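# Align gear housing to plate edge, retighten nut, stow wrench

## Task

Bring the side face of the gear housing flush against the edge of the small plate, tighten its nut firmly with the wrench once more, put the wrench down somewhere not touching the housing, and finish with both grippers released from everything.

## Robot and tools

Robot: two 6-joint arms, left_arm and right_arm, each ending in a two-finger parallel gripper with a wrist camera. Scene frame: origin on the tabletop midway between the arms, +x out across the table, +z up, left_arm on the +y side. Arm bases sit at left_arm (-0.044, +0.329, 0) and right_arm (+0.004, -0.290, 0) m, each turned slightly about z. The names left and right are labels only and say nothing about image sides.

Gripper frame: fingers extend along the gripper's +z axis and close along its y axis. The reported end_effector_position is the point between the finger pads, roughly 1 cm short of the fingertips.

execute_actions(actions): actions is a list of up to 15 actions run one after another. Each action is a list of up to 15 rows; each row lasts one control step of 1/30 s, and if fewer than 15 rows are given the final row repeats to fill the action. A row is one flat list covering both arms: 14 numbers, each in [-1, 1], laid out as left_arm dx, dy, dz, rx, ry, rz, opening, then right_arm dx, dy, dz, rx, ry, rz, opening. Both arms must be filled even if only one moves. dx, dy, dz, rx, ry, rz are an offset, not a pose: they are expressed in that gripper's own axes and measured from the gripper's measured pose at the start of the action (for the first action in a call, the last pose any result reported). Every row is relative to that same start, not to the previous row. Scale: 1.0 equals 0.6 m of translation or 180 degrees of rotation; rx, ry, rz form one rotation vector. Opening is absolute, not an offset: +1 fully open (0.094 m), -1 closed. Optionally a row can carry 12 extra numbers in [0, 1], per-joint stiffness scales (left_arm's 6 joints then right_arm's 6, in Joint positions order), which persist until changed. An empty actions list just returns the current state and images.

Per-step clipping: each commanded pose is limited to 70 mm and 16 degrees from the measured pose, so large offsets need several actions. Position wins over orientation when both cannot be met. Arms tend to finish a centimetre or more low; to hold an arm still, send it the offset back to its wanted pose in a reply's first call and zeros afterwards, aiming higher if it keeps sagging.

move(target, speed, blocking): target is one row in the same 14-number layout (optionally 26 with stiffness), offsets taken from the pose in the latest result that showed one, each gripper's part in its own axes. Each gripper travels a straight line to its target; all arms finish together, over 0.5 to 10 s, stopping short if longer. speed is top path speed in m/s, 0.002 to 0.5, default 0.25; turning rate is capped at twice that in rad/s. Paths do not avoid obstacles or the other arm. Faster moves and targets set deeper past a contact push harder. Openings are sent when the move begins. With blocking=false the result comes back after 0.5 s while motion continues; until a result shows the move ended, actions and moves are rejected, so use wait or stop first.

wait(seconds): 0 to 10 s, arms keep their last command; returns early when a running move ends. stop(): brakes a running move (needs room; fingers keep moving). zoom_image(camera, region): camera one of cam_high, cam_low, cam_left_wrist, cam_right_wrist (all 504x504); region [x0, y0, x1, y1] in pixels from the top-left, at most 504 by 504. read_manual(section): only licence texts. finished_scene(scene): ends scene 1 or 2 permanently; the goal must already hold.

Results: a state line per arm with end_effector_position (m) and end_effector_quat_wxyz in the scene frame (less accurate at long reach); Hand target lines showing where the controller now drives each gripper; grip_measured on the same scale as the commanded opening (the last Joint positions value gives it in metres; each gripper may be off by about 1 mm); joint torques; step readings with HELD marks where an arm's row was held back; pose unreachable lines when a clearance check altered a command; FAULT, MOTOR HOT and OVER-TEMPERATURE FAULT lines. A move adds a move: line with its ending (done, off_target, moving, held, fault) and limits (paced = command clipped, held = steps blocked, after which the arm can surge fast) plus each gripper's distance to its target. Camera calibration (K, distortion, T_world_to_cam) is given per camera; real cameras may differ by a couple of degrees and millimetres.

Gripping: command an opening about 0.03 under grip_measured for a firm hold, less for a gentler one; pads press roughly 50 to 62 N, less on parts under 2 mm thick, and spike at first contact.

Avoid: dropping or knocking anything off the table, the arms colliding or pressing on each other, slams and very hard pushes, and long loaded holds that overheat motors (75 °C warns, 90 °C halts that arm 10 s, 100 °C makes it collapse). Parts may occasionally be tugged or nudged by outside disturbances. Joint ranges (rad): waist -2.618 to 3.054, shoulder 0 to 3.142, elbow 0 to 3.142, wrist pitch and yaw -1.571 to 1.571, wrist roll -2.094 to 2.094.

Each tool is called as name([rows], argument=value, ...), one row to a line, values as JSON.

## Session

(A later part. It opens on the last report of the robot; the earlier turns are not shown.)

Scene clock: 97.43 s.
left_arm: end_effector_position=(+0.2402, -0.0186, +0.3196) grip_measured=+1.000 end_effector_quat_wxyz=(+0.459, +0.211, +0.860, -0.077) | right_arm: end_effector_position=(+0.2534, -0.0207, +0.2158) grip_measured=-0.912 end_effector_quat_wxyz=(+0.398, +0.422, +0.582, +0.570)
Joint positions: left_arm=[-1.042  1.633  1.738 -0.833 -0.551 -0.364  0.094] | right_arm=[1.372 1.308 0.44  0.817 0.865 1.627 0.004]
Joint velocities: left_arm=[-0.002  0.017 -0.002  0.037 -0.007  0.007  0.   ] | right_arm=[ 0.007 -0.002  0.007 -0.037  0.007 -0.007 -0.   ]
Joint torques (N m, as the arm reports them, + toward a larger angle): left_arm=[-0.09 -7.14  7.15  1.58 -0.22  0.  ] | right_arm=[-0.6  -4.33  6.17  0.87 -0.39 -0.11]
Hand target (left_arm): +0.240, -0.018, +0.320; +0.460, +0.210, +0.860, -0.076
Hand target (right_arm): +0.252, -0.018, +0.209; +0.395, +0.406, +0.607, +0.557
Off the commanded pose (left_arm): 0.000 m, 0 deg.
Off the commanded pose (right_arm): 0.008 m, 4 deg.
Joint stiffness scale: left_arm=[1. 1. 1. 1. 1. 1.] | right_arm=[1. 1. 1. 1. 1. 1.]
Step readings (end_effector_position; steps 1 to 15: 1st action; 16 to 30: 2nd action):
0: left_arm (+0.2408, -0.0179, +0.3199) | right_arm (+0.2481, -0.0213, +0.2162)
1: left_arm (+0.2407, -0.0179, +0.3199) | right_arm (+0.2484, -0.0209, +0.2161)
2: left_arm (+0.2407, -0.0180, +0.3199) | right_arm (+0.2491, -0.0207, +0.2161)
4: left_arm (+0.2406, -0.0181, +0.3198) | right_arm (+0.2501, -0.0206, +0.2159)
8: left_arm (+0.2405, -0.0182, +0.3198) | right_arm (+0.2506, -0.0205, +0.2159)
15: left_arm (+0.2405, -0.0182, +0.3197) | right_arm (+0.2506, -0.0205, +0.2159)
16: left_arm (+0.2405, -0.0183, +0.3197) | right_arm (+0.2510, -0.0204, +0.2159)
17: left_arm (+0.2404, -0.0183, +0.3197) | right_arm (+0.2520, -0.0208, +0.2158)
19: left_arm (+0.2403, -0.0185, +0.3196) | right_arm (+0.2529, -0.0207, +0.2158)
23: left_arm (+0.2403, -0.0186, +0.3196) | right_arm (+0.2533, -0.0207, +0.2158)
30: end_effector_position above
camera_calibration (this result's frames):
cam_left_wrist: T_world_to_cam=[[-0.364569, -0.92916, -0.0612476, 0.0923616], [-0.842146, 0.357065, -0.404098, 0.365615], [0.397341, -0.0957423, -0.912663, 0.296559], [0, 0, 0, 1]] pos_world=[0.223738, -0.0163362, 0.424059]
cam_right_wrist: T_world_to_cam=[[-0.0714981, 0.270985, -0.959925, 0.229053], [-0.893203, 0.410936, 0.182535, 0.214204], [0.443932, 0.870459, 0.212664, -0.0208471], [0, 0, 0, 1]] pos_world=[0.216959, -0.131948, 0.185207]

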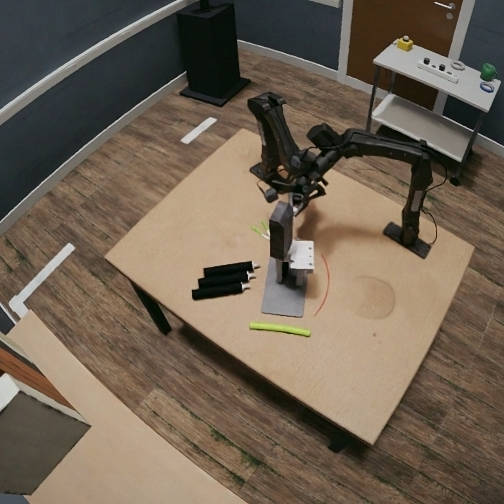

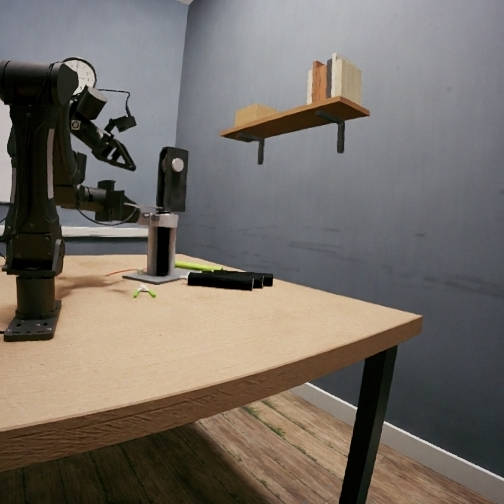

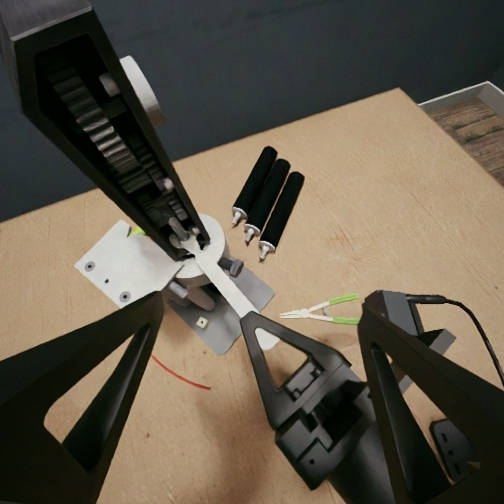

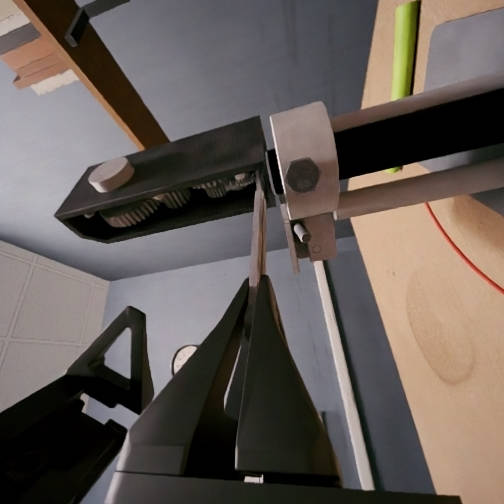

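execute_actions([
  [[0,0,0,0,0,0,1,0.012,-0.008,-0.007,0.012,-0.008,-0.015,-1]],
  [[0,0,0,0,0,0,1,0.013,-0.008,0,0.012,-0.009,-0.015,-1]],
  [[0,0,0,0,0,0,1,0.013,-0.008,0,0.012,-0.009,-0.015,-1]],
])

zoom_image(camera="cam_left_wrist", region=[150, 210, 240, 300])

Scene clock: 99.13 s.
left_arm: end_effector_position=(+0.2394, -0.0196, +0.3191) grip_measured=+1.000 end_effector_quat_wxyz=(+0.457, +0.212, +0.860, -0.080) | right_arm: end_effector_position=(+0.2452, -0.0136, +0.2195) grip_measured=-0.912 end_effector_quat_wxyz=(+0.422, +0.444, +0.577, +0.540)
Joint positions: left_arm=[-1.042  1.633  1.738 -0.833 -0.544 -0.364  0.094] | right_arm=[1.451 1.344 0.528 0.7   1.023 1.663 0.004]
Joint velocities: left_arm=[-0.002  0.002 -0.027  0.081 -0.007  0.022  0.   ] | right_arm=[-0.002 -0.007 -0.007  0.051 -0.007 -0.051  0.001]
Joint torques (N m, as the arm reports them, + toward a larger angle): left_arm=[ 0.05 -7.    7.    1.6  -0.21 -0.01] | right_arm=[ 1.23 -2.69  7.85  0.9   0.12  0.02]
Hand target (left_arm): +0.240, -0.019, +0.319; +0.458, +0.212, +0.860, -0.079
Hand target (right_arm): +0.243, -0.009, +0.214; +0.428, +0.435, +0.594, +0.525
Off the commanded pose (left_arm): 0.000 m, 0 deg.
Off the commanded pose (right_arm): 0.008 m, 3 deg.
Joint stiffness scale: left_arm=[1. 1. 1. 1. 1. 1.] | right_arm=[1. 1. 1. 1. 1. 1.]
Step readings (end_effector_position; steps 1 to 15: 1st action; 16 to 30: 2nd action; 31 to 45: 3rd action):
0: left_arm (+0.2402, -0.0186, +0.3196) | right_arm (+0.2534, -0.0207, +0.2158)
1: left_arm (+0.2402, -0.0187, +0.3195) | right_arm (+0.2525, -0.0207, +0.2163)
2: left_arm (+0.2401, -0.0187, +0.3195) | right_arm (+0.2505, -0.0195, +0.2171)
4: left_arm (+0.2401, -0.0188, +0.3195) | right_arm (+0.2483, -0.0191, +0.2174)
8: left_arm (+0.2400, -0.0189, +0.3194) | right_arm (+0.2476, -0.0189, +0.2175)
15: left_arm (+0.2400, -0.0190, +0.3194) | right_arm (+0.2476, -0.0188, +0.2176)
16: left_arm (+0.2399, -0.0190, +0.3194) | right_arm (+0.2472, -0.0184, +0.2178)
17: left_arm (+0.2399, -0.0191, +0.3194) | right_arm (+0.2465, -0.0171, +0.2182)
19: left_arm (+0.2398, -0.0192, +0.3193) | right_arm (+0.2462, -0.0162, +0.2184)
23: left_arm (+0.2397, -0.0193, +0.3193) | right_arm (+0.2460, -0.0158, +0.2187)
30: left_arm (+0.2397, -0.0193, +0.3192) | right_arm (+0.2460, -0.0158, +0.2187)
31: left_arm (+0.2396, -0.0194, +0.3192) | right_arm (+0.2458, -0.0154, +0.2189)
32: left_arm (+0.2396, -0.0194, +0.3192) | right_arm (+0.2454, -0.0143, +0.2192)
34: left_arm (+0.2395, -0.0195, +0.3191) | right_arm (+0.2452, -0.0137, +0.2194)
38: left_arm (+0.2395, -0.0196, +0.3191) | right_arm (+0.2452, -0.0135, +0.2195)
45: end_effector_position above
camera_calibration (this result's frames):
cam_left_wrist: T_world_to_cam=[[-0.370124, -0.927205, -0.057437, 0.091267], [-0.841919, 0.360927, -0.401128, 0.364189], [0.392658, -0.10011, -0.91422, 0.29788], [0, 0, 0, 1]] pos_world=[0.223433, -0.0170018, 0.423656]
cam_right_wrist: T_world_to_cam=[[-0.0689193, 0.245912, -0.966839, 0.230608], [-0.853538, 0.487174, 0.184754, 0.194106], [0.516452, 0.837967, 0.176319, -0.0345076], [0, 0, 0, 1]] pos_world=[0.199392, -0.122357, 0.193184]

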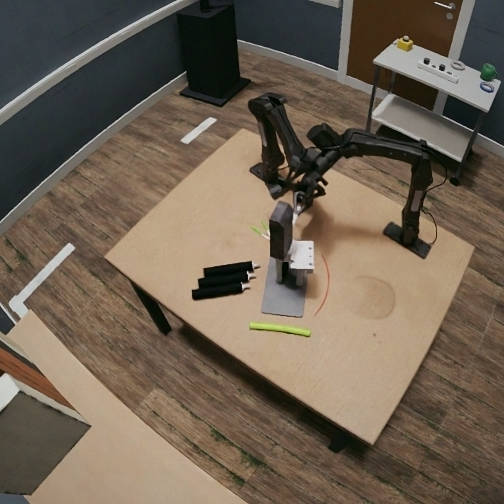

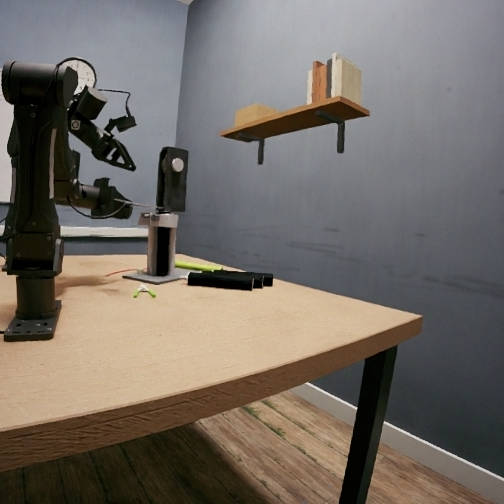

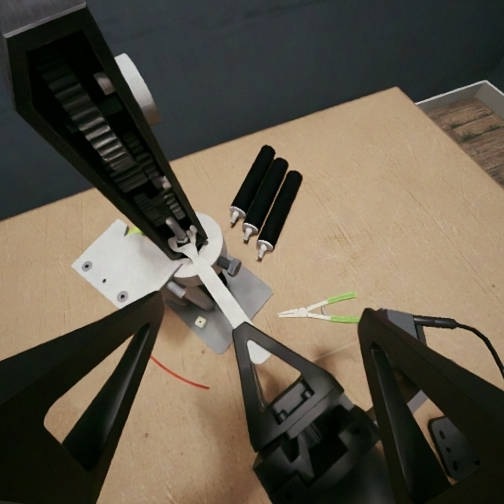

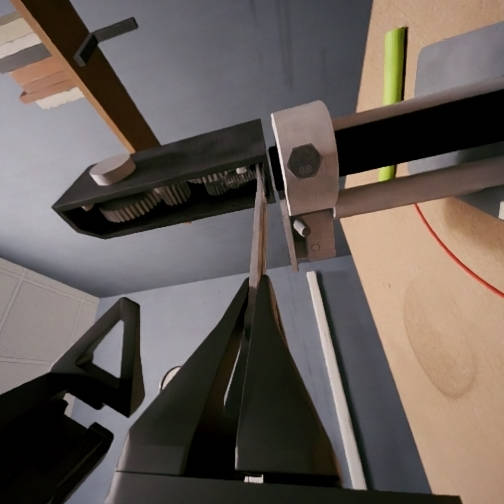

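Region (150, 210, 240, 300) of cam_left_wrist's 504x504 image, scaled by 5.600, with more detail than that image has.

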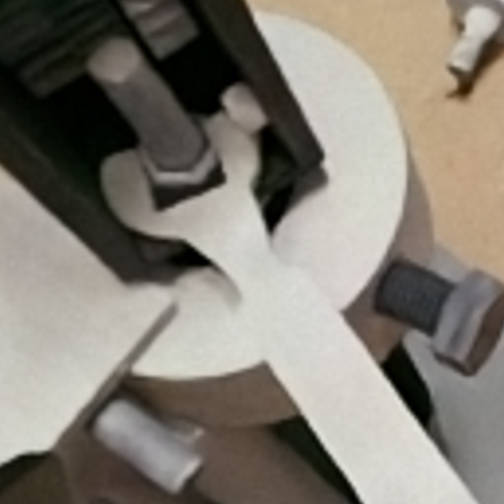

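Looks dropped in. Push forward and seat down.

move(target=[0,0,0,0,0,0,1,0,-0.014,0.014,0,0,0,-1], speed=0.012)

zoom_image(camera="cam_left_wrist", region=[150, 210, 240, 300])

Scene clock: 100.50 s.
left_arm: end_effector_position=(+0.2392, -0.0200, +0.3189) grip_measured=+1.000 end_effector_quat_wxyz=(+0.456, +0.213, +0.860, -0.081) | right_arm: end_effector_position=(+0.2457, -0.0135, +0.2182) grip_measured=-0.912 end_effector_quat_wxyz=(+0.420, +0.446, +0.570, +0.547)
Joint positions: left_arm=[-1.042  1.633  1.738 -0.833 -0.541 -0.364  0.094] | right_arm=[1.45  1.36  0.515 0.752 1.025 1.66  0.004]
Joint velocities: left_arm=[ 0.002  0.017  0.002 -0.081  0.022  0.022  0.   ] | right_arm=[-0.002 -0.002 -0.002  0.007  0.051 -0.007  0.001]
Joint torques (N m, as the arm reports them, + toward a larger angle): left_arm=[-0.14 -7.21  7.1   1.57 -0.25  0.03] | right_arm=[-2.61 -1.92  6.37  1.37 -0.23  0.01]
Hand target (left_arm): +0.239, -0.020, +0.319; +0.457, +0.212, +0.860, -0.080
Hand target (right_arm): +0.252, -0.012, +0.211; +0.422, +0.444, +0.577, +0.540
Off the commanded pose (left_arm): 0.000 m, 0 deg.
Off the commanded pose (right_arm): 0.011 m, 1 deg.
Joint stiffness scale: left_arm=[1. 1. 1. 1. 1. 1.] | right_arm=[1. 1. 1. 1. 1. 1.]
move: off_target (right_arm)
camera_calibration (this result's frames):
cam_left_wrist: T_world_to_cam=[[-0.372061, -0.926512, -0.0560984, 0.0908808], [-0.841832, 0.362281, -0.40009, 0.36369], [0.391012, -0.101633, -0.914757, 0.29834], [0, 0, 0, 1]] pos_world=[0.223324, -0.0172345, 0.423515]
cam_right_wrist: T_world_to_cam=[[-0.061011, 0.265362, -0.962217, 0.226761], [-0.853922, 0.485266, 0.187972, 0.194039], [0.516812, 0.833126, 0.196992, -0.0392223], [0, 0, 0, 1]] pos_world=[0.1998, -0.121657, 0.189446]

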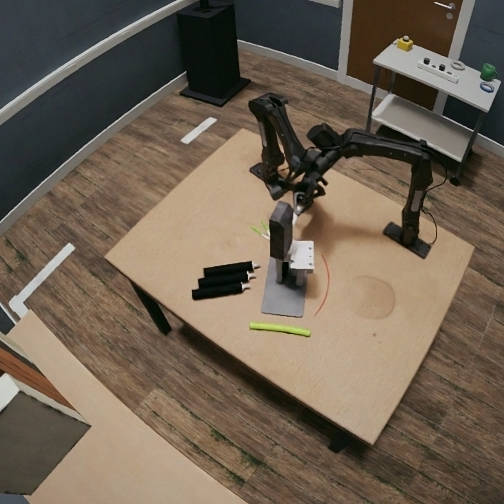

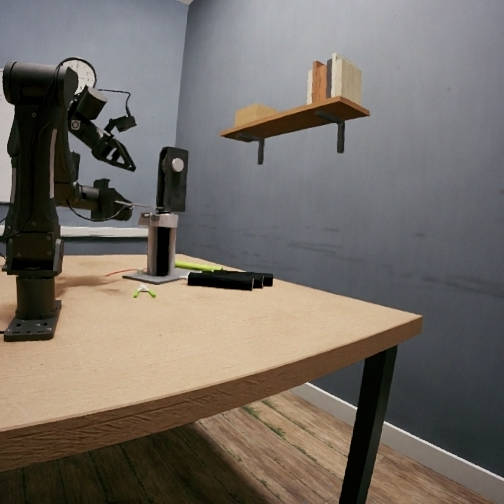

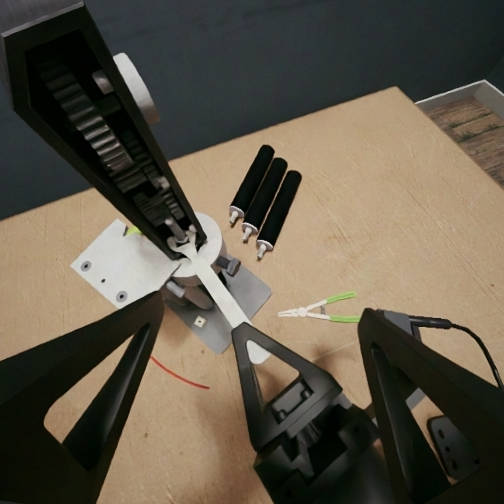

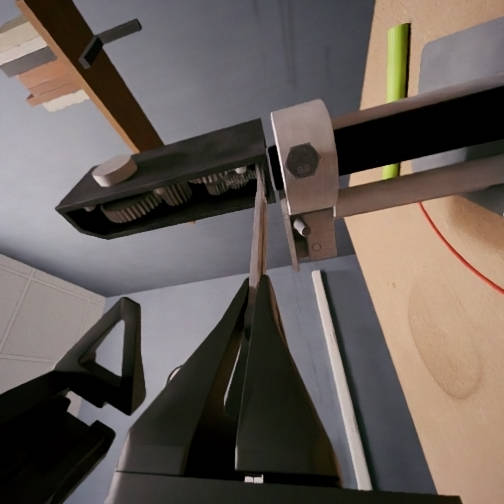

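Region (150, 210, 240, 300) of cam_left_wrist's 504x504 image, scaled by 5.600, with more detail than that image has.

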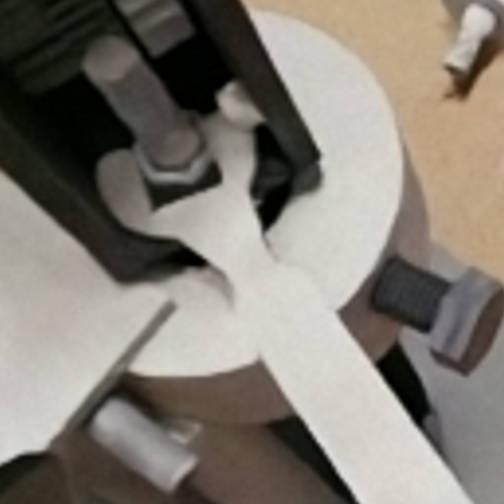

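execute_actions([
  [[0,0,0,0,0,0,1,-0.012,-0.014,0.01,0.008,0.01,-0.012,-1]],
  [[0,0,0,0,0,0,1,-0.016,-0.014,0.01,0.008,0.01,-0.012,-1]],
  [[0,0,0,0,0,0,1,-0.022,-0.014,0.01,0.008,0.01,-0.012,-1]],
  [[0,0,0,0,0,0,1,-0.03,-0.014,0.01,0.008,0.01,-0.012,-1]],
])

zoom_image(camera="cam_left_wrist", region=[150, 210, 240, 300])

Scene clock: 102.67 s.
left_arm: end_effector_position=(+0.2381, -0.0212, +0.3183) grip_measured=+1.000 end_effector_quat_wxyz=(+0.454, +0.215, +0.861, -0.085) | right_arm: end_effector_position=(+0.2607, -0.0302, +0.2174) grip_measured=-0.912 end_effector_quat_wxyz=(+0.371, +0.401, +0.598, +0.587)
Joint positions: left_arm=[-1.042  1.633  1.738 -0.833 -0.531 -0.364  0.094] | right_arm=[1.276 1.22  0.395 0.778 0.687 1.629 0.004]
Joint velocities: left_arm=[-0.007 -0.007 -0.002 -0.022  0.051 -0.007  0.   ] | right_arm=[ 0.002 -0.017  0.017 -0.037 -0.022 -0.066  0.001]
Joint torques (N m, as the arm reports them, + toward a larger angle): left_arm=[ 0.03 -7.24  7.15  1.61 -0.2   0.01] | right_arm=[-3.43 -2.59  6.41  1.2  -0.04 -0.16]
Hand target (left_arm): +0.238, -0.021, +0.318; +0.454, +0.215, +0.860, -0.084
Hand target (right_arm): +0.269, -0.038, +0.209; +0.385, +0.403, +0.609, +0.564
Off the commanded pose (left_arm): 0.000 m, 0 deg.
Off the commanded pose (right_arm): 0.015 m, 3 deg.
Joint stiffness scale: left_arm=[1. 1. 1. 1. 1. 1.] | right_arm=[1. 1. 1. 1. 1. 1.]
Step readings (end_effector_position; steps 1 to 15: 1st action; 16 to 30: 2nd action; 31 to 45: 3rd action; 46 to 60: 4th action):
0: left_arm (+0.2392, -0.0200, +0.3189) | right_arm (+0.2457, -0.0135, +0.2183)
1: left_arm (+0.2391, -0.0200, +0.3189) | right_arm (+0.2457, -0.0140, +0.2176)
2: left_arm (+0.2391, -0.0201, +0.3189) | right_arm (+0.2462, -0.0149, +0.2174)
4: left_arm (+0.2390, -0.0201, +0.3188) | right_arm (+0.2483, -0.0154, +0.2178)
8: left_arm (+0.2389, -0.0202, +0.3188) | right_arm (+0.2518, -0.0155, +0.2179)
15: left_arm (+0.2389, -0.0203, +0.3188) | right_arm (+0.2521, -0.0154, +0.2180)
16: left_arm (+0.2388, -0.0203, +0.3187) | right_arm (+0.2533, -0.0159, +0.2179)
17: left_arm (+0.2388, -0.0204, +0.3187) | right_arm (+0.2552, -0.0176, +0.2179)
19: left_arm (+0.2387, -0.0205, +0.3187) | right_arm (+0.2555, -0.0185, +0.2179)
23: left_arm (+0.2387, -0.0205, +0.3187) | right_arm (+0.2556, -0.0189, +0.2178)
30: left_arm (+0.2386, -0.0206, +0.3186) | right_arm (+0.2557, -0.0189, +0.2179)
31: left_arm (+0.2386, -0.0206, +0.3186) | right_arm (+0.2562, -0.0198, +0.2177)
32: left_arm (+0.2386, -0.0207, +0.3186) | right_arm (+0.2567, -0.0217, +0.2175)
34: left_arm (+0.2385, -0.0208, +0.3185) | right_arm (+0.2573, -0.0231, +0.2176)
38: left_arm (+0.2384, -0.0209, +0.3185) | right_arm (+0.2575, -0.0236, +0.2176)
45: left_arm (+0.2384, -0.0209, +0.3185) | right_arm (+0.2576, -0.0237, +0.2176)
46: left_arm (+0.2383, -0.0210, +0.3184) | right_arm (+0.2583, -0.0245, +0.2176)
47: left_arm (+0.2383, -0.0210, +0.3184) | right_arm (+0.2591, -0.0268, +0.2175)
49: left_arm (+0.2382, -0.0211, +0.3184) | right_arm (+0.2603, -0.0295, +0.2175)
53: left_arm (+0.2382, -0.0212, +0.3184) | right_arm (+0.2606, -0.0302, +0.2175)
60: end_effector_position above
camera_calibration (this result's frames):
cam_left_wrist: T_world_to_cam=[[-0.379226, -0.923892, -0.0511049, 0.0894321], [-0.841468, 0.367313, -0.396248, 0.361836], [0.384862, -0.107265, -0.91672, 0.300036], [0, 0, 0, 1]] pos_world=[0.222916, -0.0180982, 0.422997]
cam_right_wrist: T_world_to_cam=[[-0.100322, 0.272091, -0.957028, 0.240621], [-0.922274, 0.335451, 0.19205, 0.22757], [0.373291, 0.901909, 0.217289, 0.00218237], [0, 0, 0, 1]] pos_world=[0.233207, -0.143778, 0.186102]

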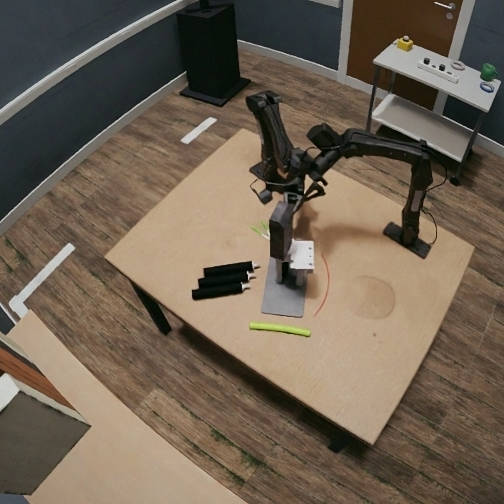

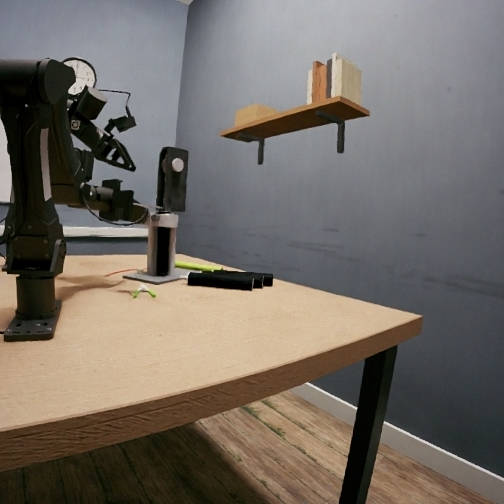

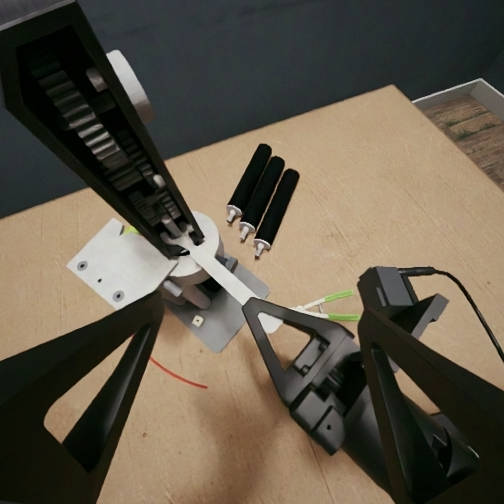

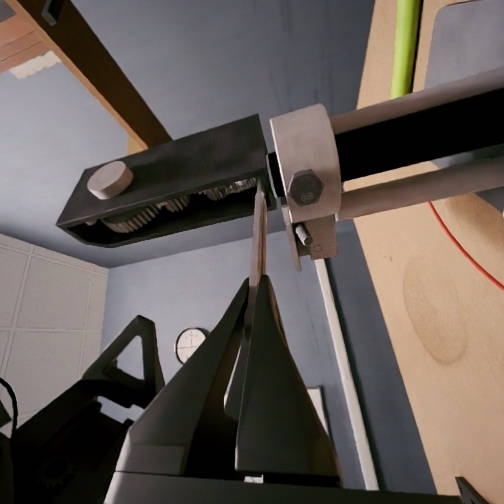

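Region (150, 210, 240, 300) of cam_left_wrist's 504x504 image, scaled by 5.600, with more detail than that image has.

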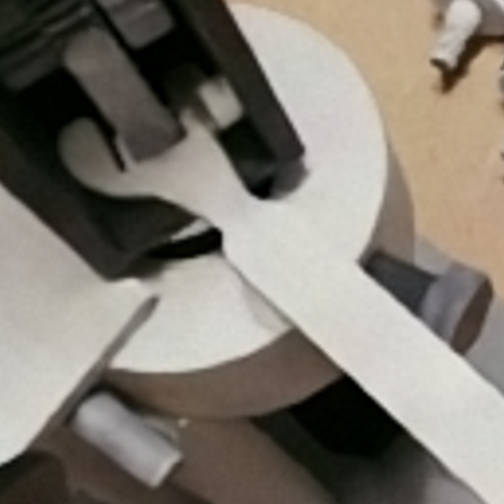

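execute_actions(actions=[])

zoom_image(camera="cam_left_wrist", region=[130,190,260,320])

Scene clock: 103.13 s.
left_arm: end_effector_position=(+0.2381, -0.0212, +0.3183) grip_measured=+1.000 end_effector_quat_wxyz=(+0.454, +0.215, +0.861, -0.085) | right_arm: end_effector_position=(+0.2607, -0.0303, +0.2175) grip_measured=-0.912 end_effector_quat_wxyz=(+0.371, +0.401, +0.598, +0.587)
Joint positions: left_arm=[-1.042  1.633  1.738 -0.833 -0.531 -0.364  0.094] | right_arm=[1.276 1.22  0.395 0.778 0.687 1.629 0.004]
Joint velocities: left_arm=[-0.022  0.017  0.007 -0.051 -0.051  0.007  0.   ] | right_arm=[-0.017 -0.007  0.002  0.007 -0.022  0.037 -0.001]
Joint torques (N m, as the arm reports them, + toward a larger angle): left_arm=[-0.02 -7.09  7.08  1.58 -0.2  -0.01] | right_arm=[-3.4  -2.66  6.46  1.18  0.   -0.16]
Hand target (left_arm): +0.238, -0.021, +0.318; +0.454, +0.215, +0.860, -0.084
Hand target (right_arm): +0.269, -0.038, +0.209; +0.385, +0.403, +0.609, +0.564
Off the commanded pose (left_arm): 0.000 m, 0 deg.
Off the commanded pose (right_arm): 0.015 m, 3 deg.
Joint stiffness scale: left_arm=[1. 1. 1. 1. 1. 1.] | right_arm=[1. 1. 1. 1. 1. 1.]
camera_calibration (this result's frames):
cam_left_wrist: T_world_to_cam=[[-0.379226, -0.923892, -0.0511049, 0.0894321], [-0.841468, 0.367313, -0.396248, 0.361836], [0.384862, -0.107265, -0.91672, 0.300036], [0, 0, 0, 1]] pos_world=[0.222916, -0.0180982, 0.422997]
cam_right_wrist: T_world_to_cam=[[-0.100158, 0.272417, -0.956952, 0.240699], [-0.922307, 0.335386, 0.192006, 0.227558], [0.373254, 0.901834, 0.21766, 0.00211858], [0, 0, 0, 1]] pos_world=[0.233196, -0.143801, 0.186184]

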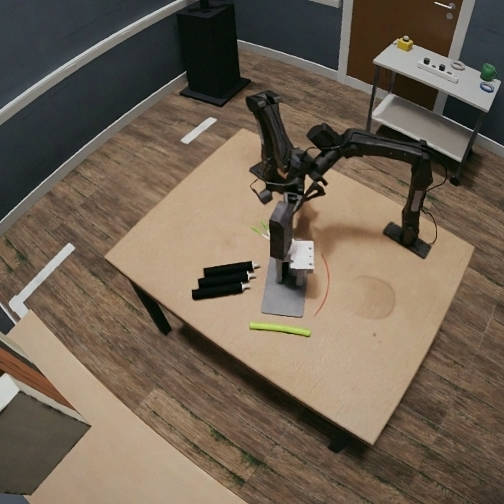

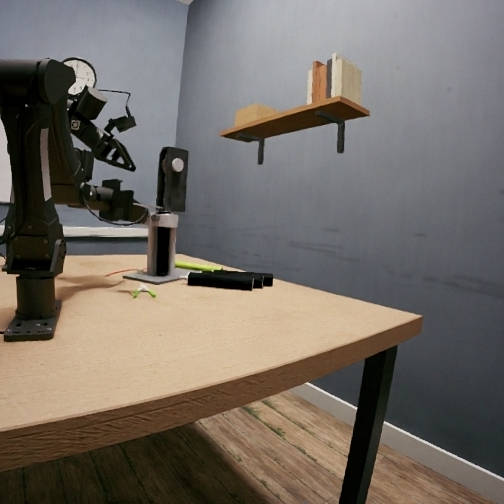

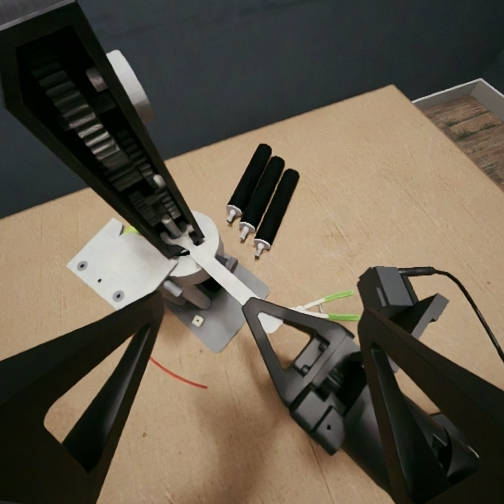

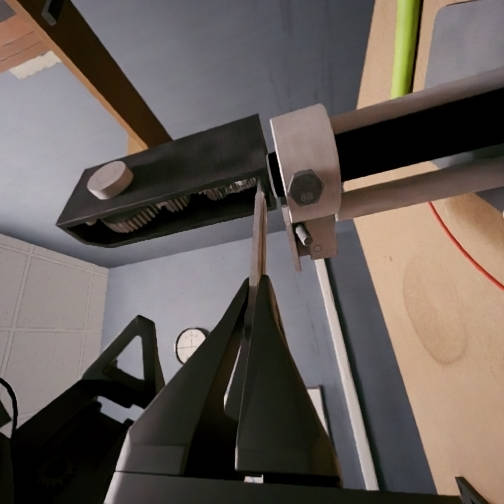

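Region (130, 190, 260, 320) of cam_left_wrist's 504x504 image, scaled by 3.877, with more detail than that image has.

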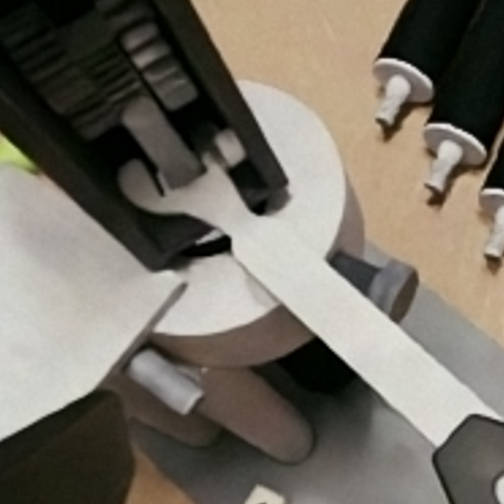

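zoom_image(camera="cam_right_wrist", region=[220,130,330,240])

zoom_image(camera="cam_low", region=[125,180,195,240])

Region (220, 130, 330, 240) of cam_right_wrist's 504x504 image, scaled by 4.582, with more detail than that image has.

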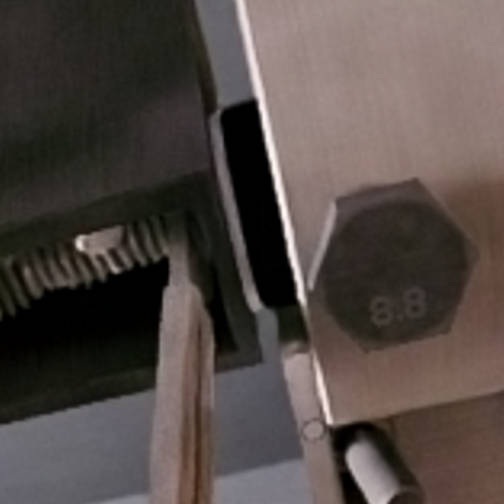

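Region (125, 180, 195, 240) of cam_low's 504x504 image, scaled by 7.200, with more detail than that image has; it fills the top 432 rows of this view, and the rest is white.

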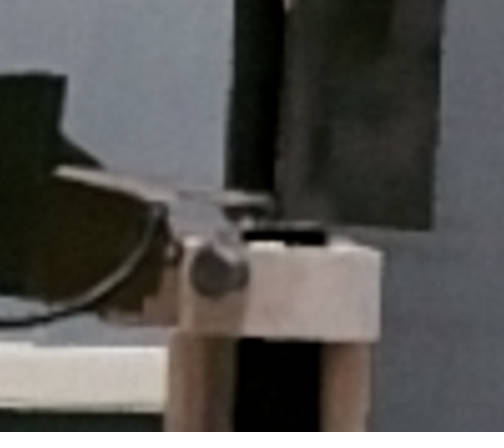

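move(target=[0,0,0,0,0,0,1,0.041,0.005,-0.008,0,-0.061,0,-1], speed=0.03)

zoom_image(camera="cam_left_wrist", region=[145,205,225,285])

zoom_image(camera="cam_right_wrist", region=[220,140,310,230])

Scene clock: 106.87 s.
left_arm: end_effector_position=(+0.2378, -0.0216, +0.3182) grip_measured=+1.000 end_effector_quat_wxyz=(+0.453, +0.216, +0.861, -0.086) | right_arm: end_effector_position=(+0.2461, -0.0127, +0.2182) grip_measured=-0.912 end_effector_quat_wxyz=(+0.420, +0.454, +0.560, +0.552)
Joint positions: left_arm=[-1.042  1.633  1.738 -0.833 -0.529 -0.364  0.094] | right_arm=[1.454 1.381 0.518 0.786 1.042 1.669 0.004]
Joint velocities: left_arm=[-0.007  0.002 -0.007  0.037 -0.007  0.007  0.   ] | right_arm=[-0.017  0.002  0.002  0.051  0.022  0.095 -0.   ]
Joint torques (N m, as the arm reports them, + toward a larger angle): left_arm=[-0.07 -7.2   7.23  1.59 -0.23  0.01] | right_arm=[ 0.92 -3.2   7.8   1.15  0.27  0.04]
Hand target (left_arm): +0.238, -0.021, +0.318; +0.454, +0.215, +0.861, -0.085
Hand target (right_arm): +0.246, -0.010, +0.221; +0.425, +0.456, +0.559, +0.547
Off the commanded pose (left_arm): 0.000 m, 0 deg.
Off the commanded pose (right_arm): 0.004 m, 1 deg.
Joint stiffness scale: left_arm=[1. 1. 1. 1. 1. 1.] | right_arm=[1. 1. 1. 1. 1. 1.]
move: done
camera_calibration (this result's frames):
cam_left_wrist: T_world_to_cam=[[-0.381147, -0.923175, -0.0497547, 0.0890383], [-0.84136, 0.368669, -0.395217, 0.361337], [0.383197, -0.108774, -0.917239, 0.30049], [0, 0, 0, 1]] pos_world=[0.222805, -0.0183304, 0.422858]
cam_right_wrist: T_world_to_cam=[[-0.0535704, 0.287928, -0.956153, 0.223664], [-0.847761, 0.492867, 0.195916, 0.190911], [0.527666, 0.821084, 0.217691, -0.0474901], [0, 0, 0, 1]] pos_world=[0.198888, -0.1195, 0.186793]

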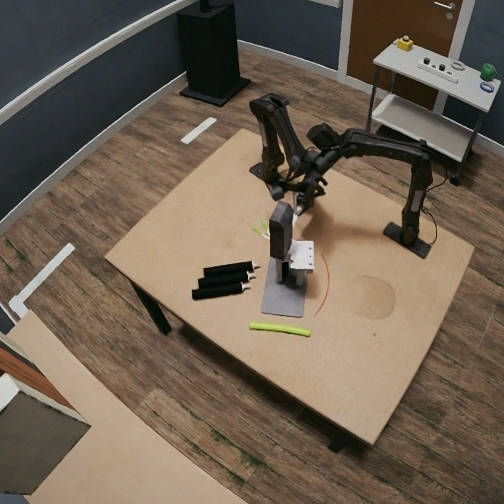

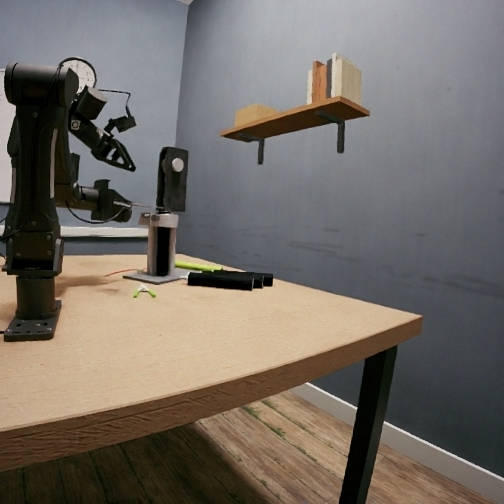

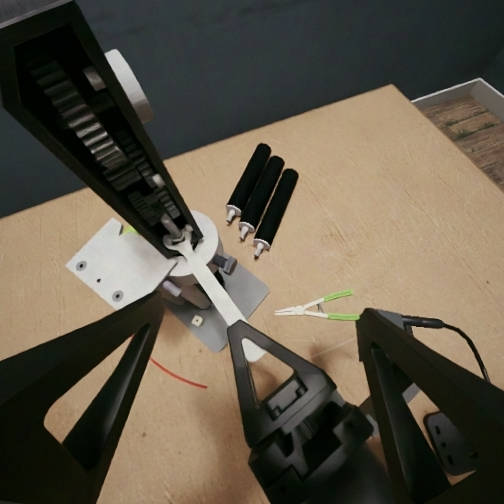

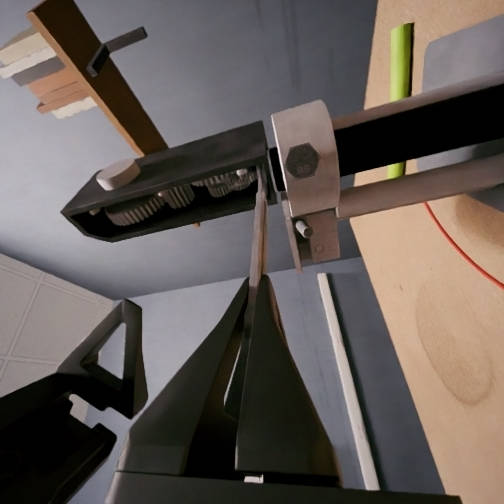

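Region (145, 205, 225, 285) of cam_left_wrist's 504x504 image, scaled by 6.300, with more detail than that image has.

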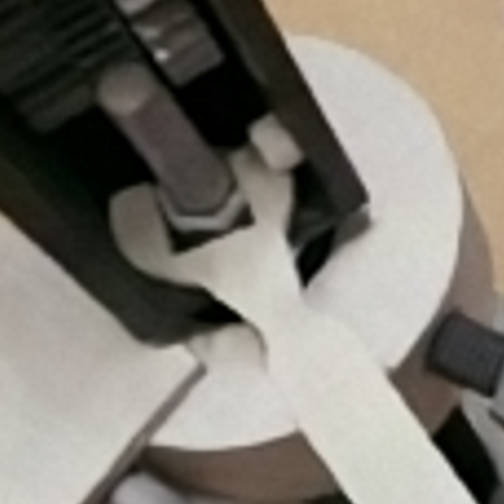

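Region (220, 140, 310, 230) of cam_right_wrist's 504x504 image, scaled by 5.600, with more detail than that image has.

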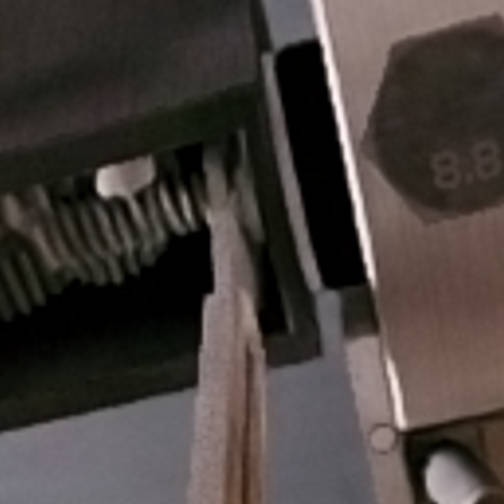

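move(target=[0,0,0,0,0,0,1,0,-0.012,0,0,0,0,-1], speed=0.02)

zoom_image(camera="cam_left_wrist", region=[145,205,225,285])

zoom_image(camera="cam_right_wrist", region=[220,140,310,230])

Scene clock: 107.73 s.
left_arm: end_effector_position=(+0.2376, -0.0219, +0.3180) grip_measured=+1.000 end_effector_quat_wxyz=(+0.453, +0.216, +0.861, -0.087) | right_arm: end_effector_position=(+0.2463, -0.0124, +0.2172) grip_measured=-0.912 end_effector_quat_wxyz=(+0.417, +0.457, +0.554, +0.557)
Joint positions: left_arm=[-1.042  1.633  1.738 -0.833 -0.526 -0.364  0.094] | right_arm=[1.454 1.393 0.511 0.817 1.043 1.673 0.004]
Joint velocities: left_arm=[ 0.012 -0.007  0.007 -0.081 -0.022 -0.037  0.   ] | right_arm=[ 0.007  0.007  0.002 -0.007 -0.007 -0.022 -0.   ]
Joint torques (N m, as the arm reports them, + toward a larger angle): left_arm=[ 0.09 -7.19  7.12  1.57 -0.22  0.01] | right_arm=[ 0.16 -3.08  5.24  1.4   0.07 -0.03]
Hand target (left_arm): +0.238, -0.022, +0.318; +0.453, +0.216, +0.861, -0.086
Hand target (right_arm): +0.246, -0.013, +0.211; +0.420, +0.454, +0.560, +0.551
Off the commanded pose (left_arm): 0.000 m, 0 deg.
Off the commanded pose (right_arm): 0.006 m, 1 deg.
Joint stiffness scale: left_arm=[1. 1. 1. 1. 1. 1.] | right_arm=[1. 1. 1. 1. 1. 1.]
move: done
camera_calibration (this result's frames):
cam_left_wrist: T_world_to_cam=[[-0.382791, -0.922556, -0.0485954, 0.0886994], [-0.841264, 0.369832, -0.394334, 0.36091], [0.381767, -0.110066, -0.917681, 0.300878], [0, 0, 0, 1]] pos_world=[0.222708, -0.0185294, 0.422739]
cam_right_wrist: T_world_to_cam=[[-0.0506553, 0.304408, -0.951194, 0.221083], [-0.847858, 0.490222, 0.202037, 0.189748], [0.527798, 0.816711, 0.233263, -0.0510835], [0, 0, 0, 1]] pos_world=[0.19904, -0.118597, 0.183872]

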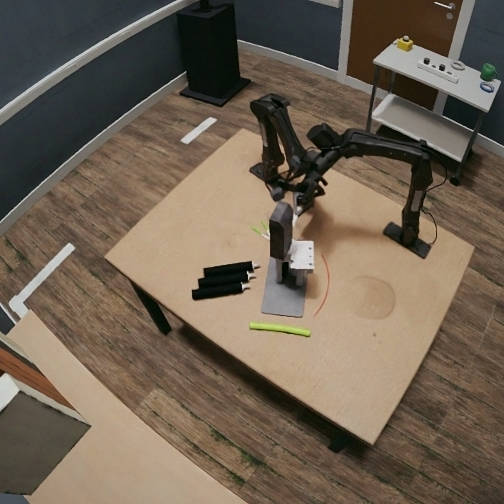

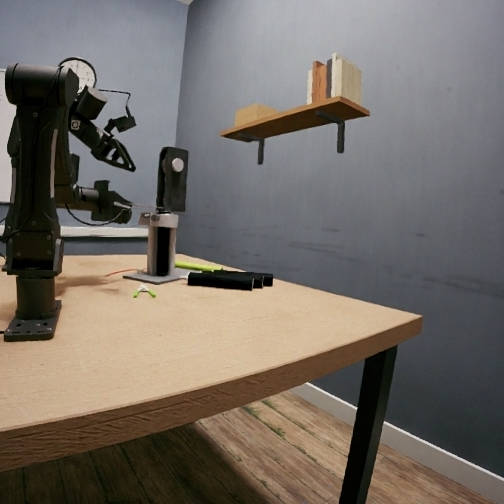

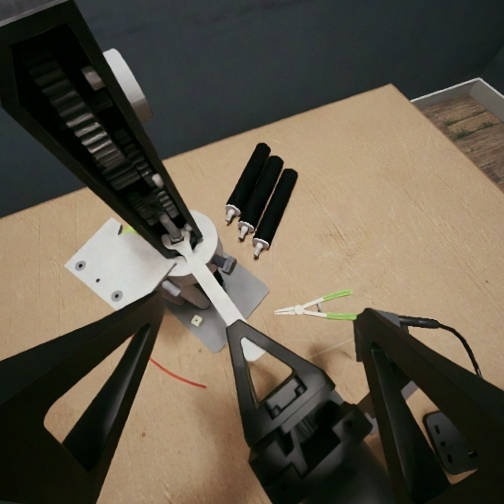

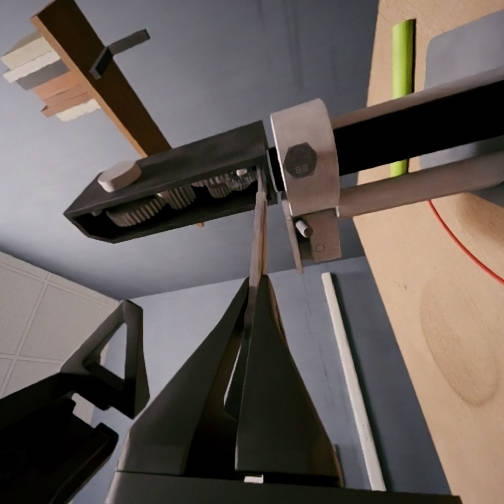

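Region (145, 205, 225, 285) of cam_left_wrist's 504x504 image, scaled by 6.300, with more detail than that image has.

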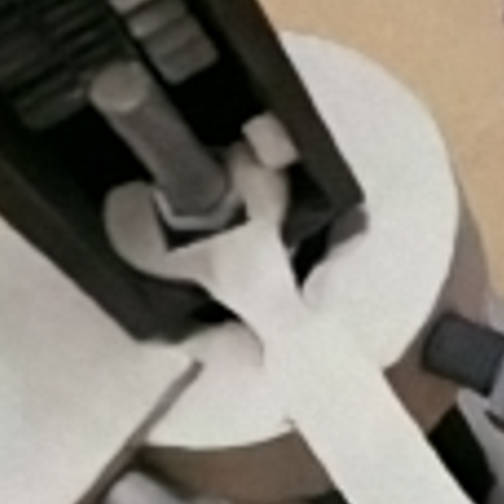

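Region (220, 140, 310, 230) of cam_right_wrist's 504x504 image, scaled by 5.600, with more detail than that image has.

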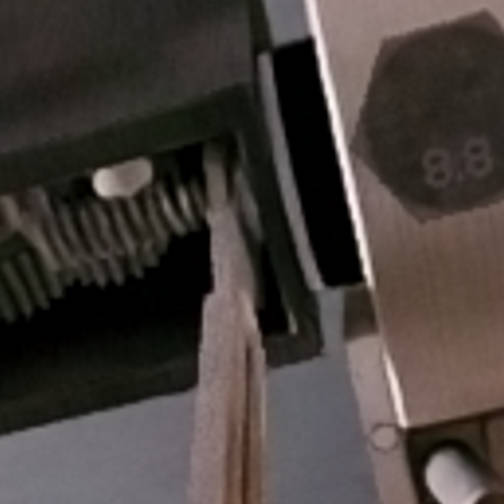

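move(target=[0,0,0,0,0,0,1,-0.004,-0.008,0,0.005,-0.01,0,-1], speed=0.01)

zoom_image(camera="cam_left_wrist", region=[155,215,205,265])

zoom_image(camera="cam_right_wrist", region=[220,140,310,230])

Scene clock: 109.83 s.
left_arm: end_effector_position=(+0.2373, -0.0222, +0.3179) grip_measured=+1.000 end_effector_quat_wxyz=(+0.452, +0.217, +0.861, -0.088) | right_arm: end_effector_position=(+0.2467, -0.0138, +0.2171) grip_measured=-0.912 end_effector_quat_wxyz=(+0.410, +0.468, +0.545, +0.562)
Joint positions: left_arm=[-1.042  1.633  1.738 -0.833 -0.524 -0.364  0.094] | right_arm=[1.454 1.393 0.511 0.817 1.052 1.707 0.004]
Joint velocities: left_arm=[ 0.002 -0.017 -0.007  0.022  0.037  0.037  0.   ] | right_arm=[-0.007  0.007 -0.012 -0.022  0.051  0.037  0.   ]
Joint torques (N m, as the arm reports them, + toward a larger angle): left_arm=[-0.01 -7.24  7.14  1.62 -0.2  -0.01] | right_arm=[ 0.68 -3.17  6.95  1.06  0.37 -0.02]
Hand target (left_arm): +0.238, -0.022, +0.318; +0.453, +0.216, +0.861, -0.087
Hand target (right_arm): +0.247, -0.015, +0.213; +0.422, +0.468, +0.551, +0.546
Off the commanded pose (left_arm): 0.000 m, 0 deg.
Off the commanded pose (right_arm): 0.005 m, 2 deg.
Joint stiffness scale: left_arm=[1. 1. 1. 1. 1. 1.] | right_arm=[1. 1. 1. 1. 1. 1.]
move: done
camera_calibration (this result's frames):
cam_left_wrist: T_world_to_cam=[[-0.384705, -0.92183, -0.0472406, 0.0883026], [-0.841148, 0.371189, -0.393305, 0.360411], [0.380095, -0.11157, -0.918194, 0.301329], [0, 0, 0, 1]] pos_world=[0.222596, -0.0187615, 0.422601]
cam_right_wrist: T_world_to_cam=[[-0.0546288, 0.334595, -0.940777, 0.220576], [-0.841649, 0.49152, 0.223686, 0.184553], [0.537255, 0.804024, 0.254761, -0.0572662], [0, 0, 0, 1]] pos_world=[0.198145, -0.118471, 0.18082]

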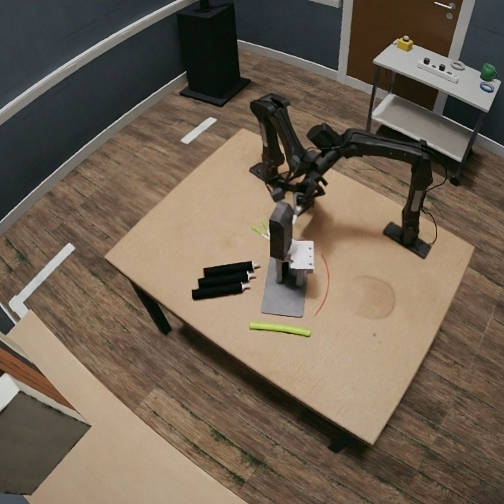

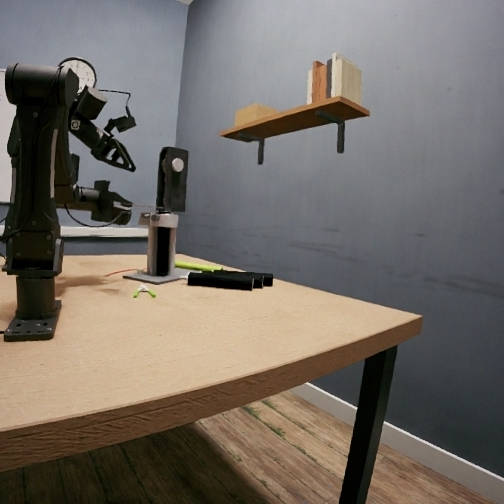

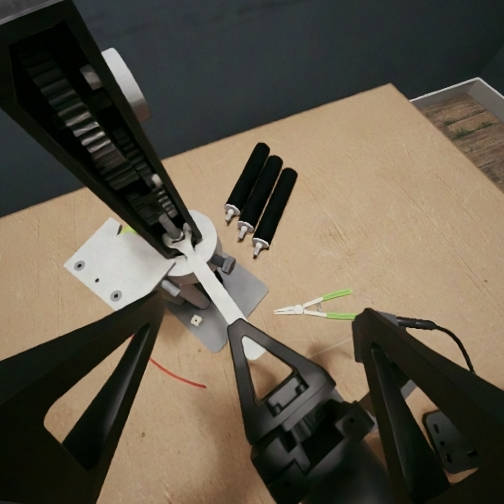

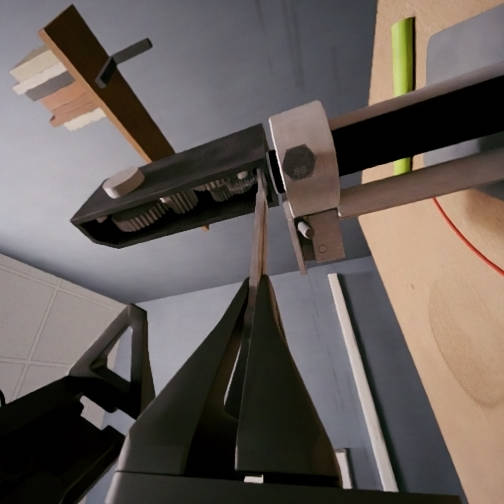

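Region (155, 215, 205, 265) of cam_left_wrist's 504x504 image, scaled by 10.080, with more detail than that image has.

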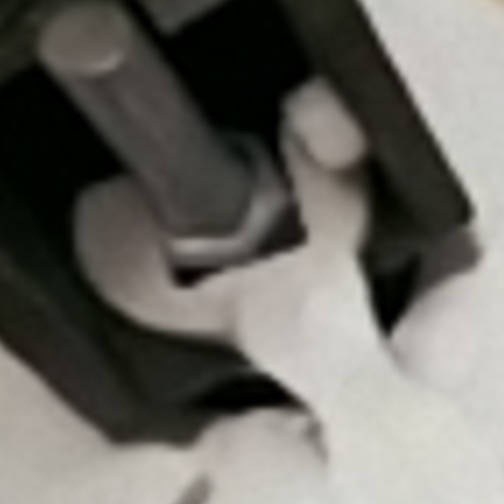

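Region (220, 140, 310, 230) of cam_right_wrist's 504x504 image, scaled by 5.600, with more detail than that image has.

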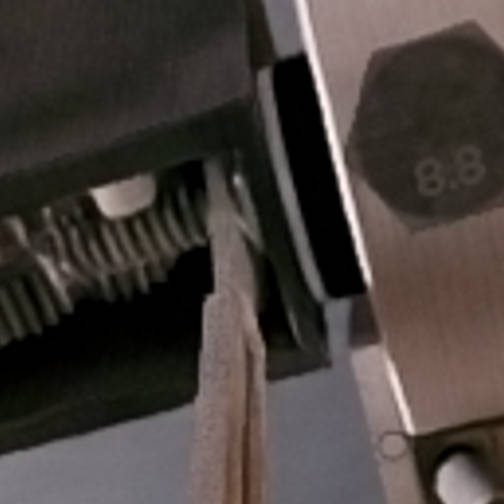

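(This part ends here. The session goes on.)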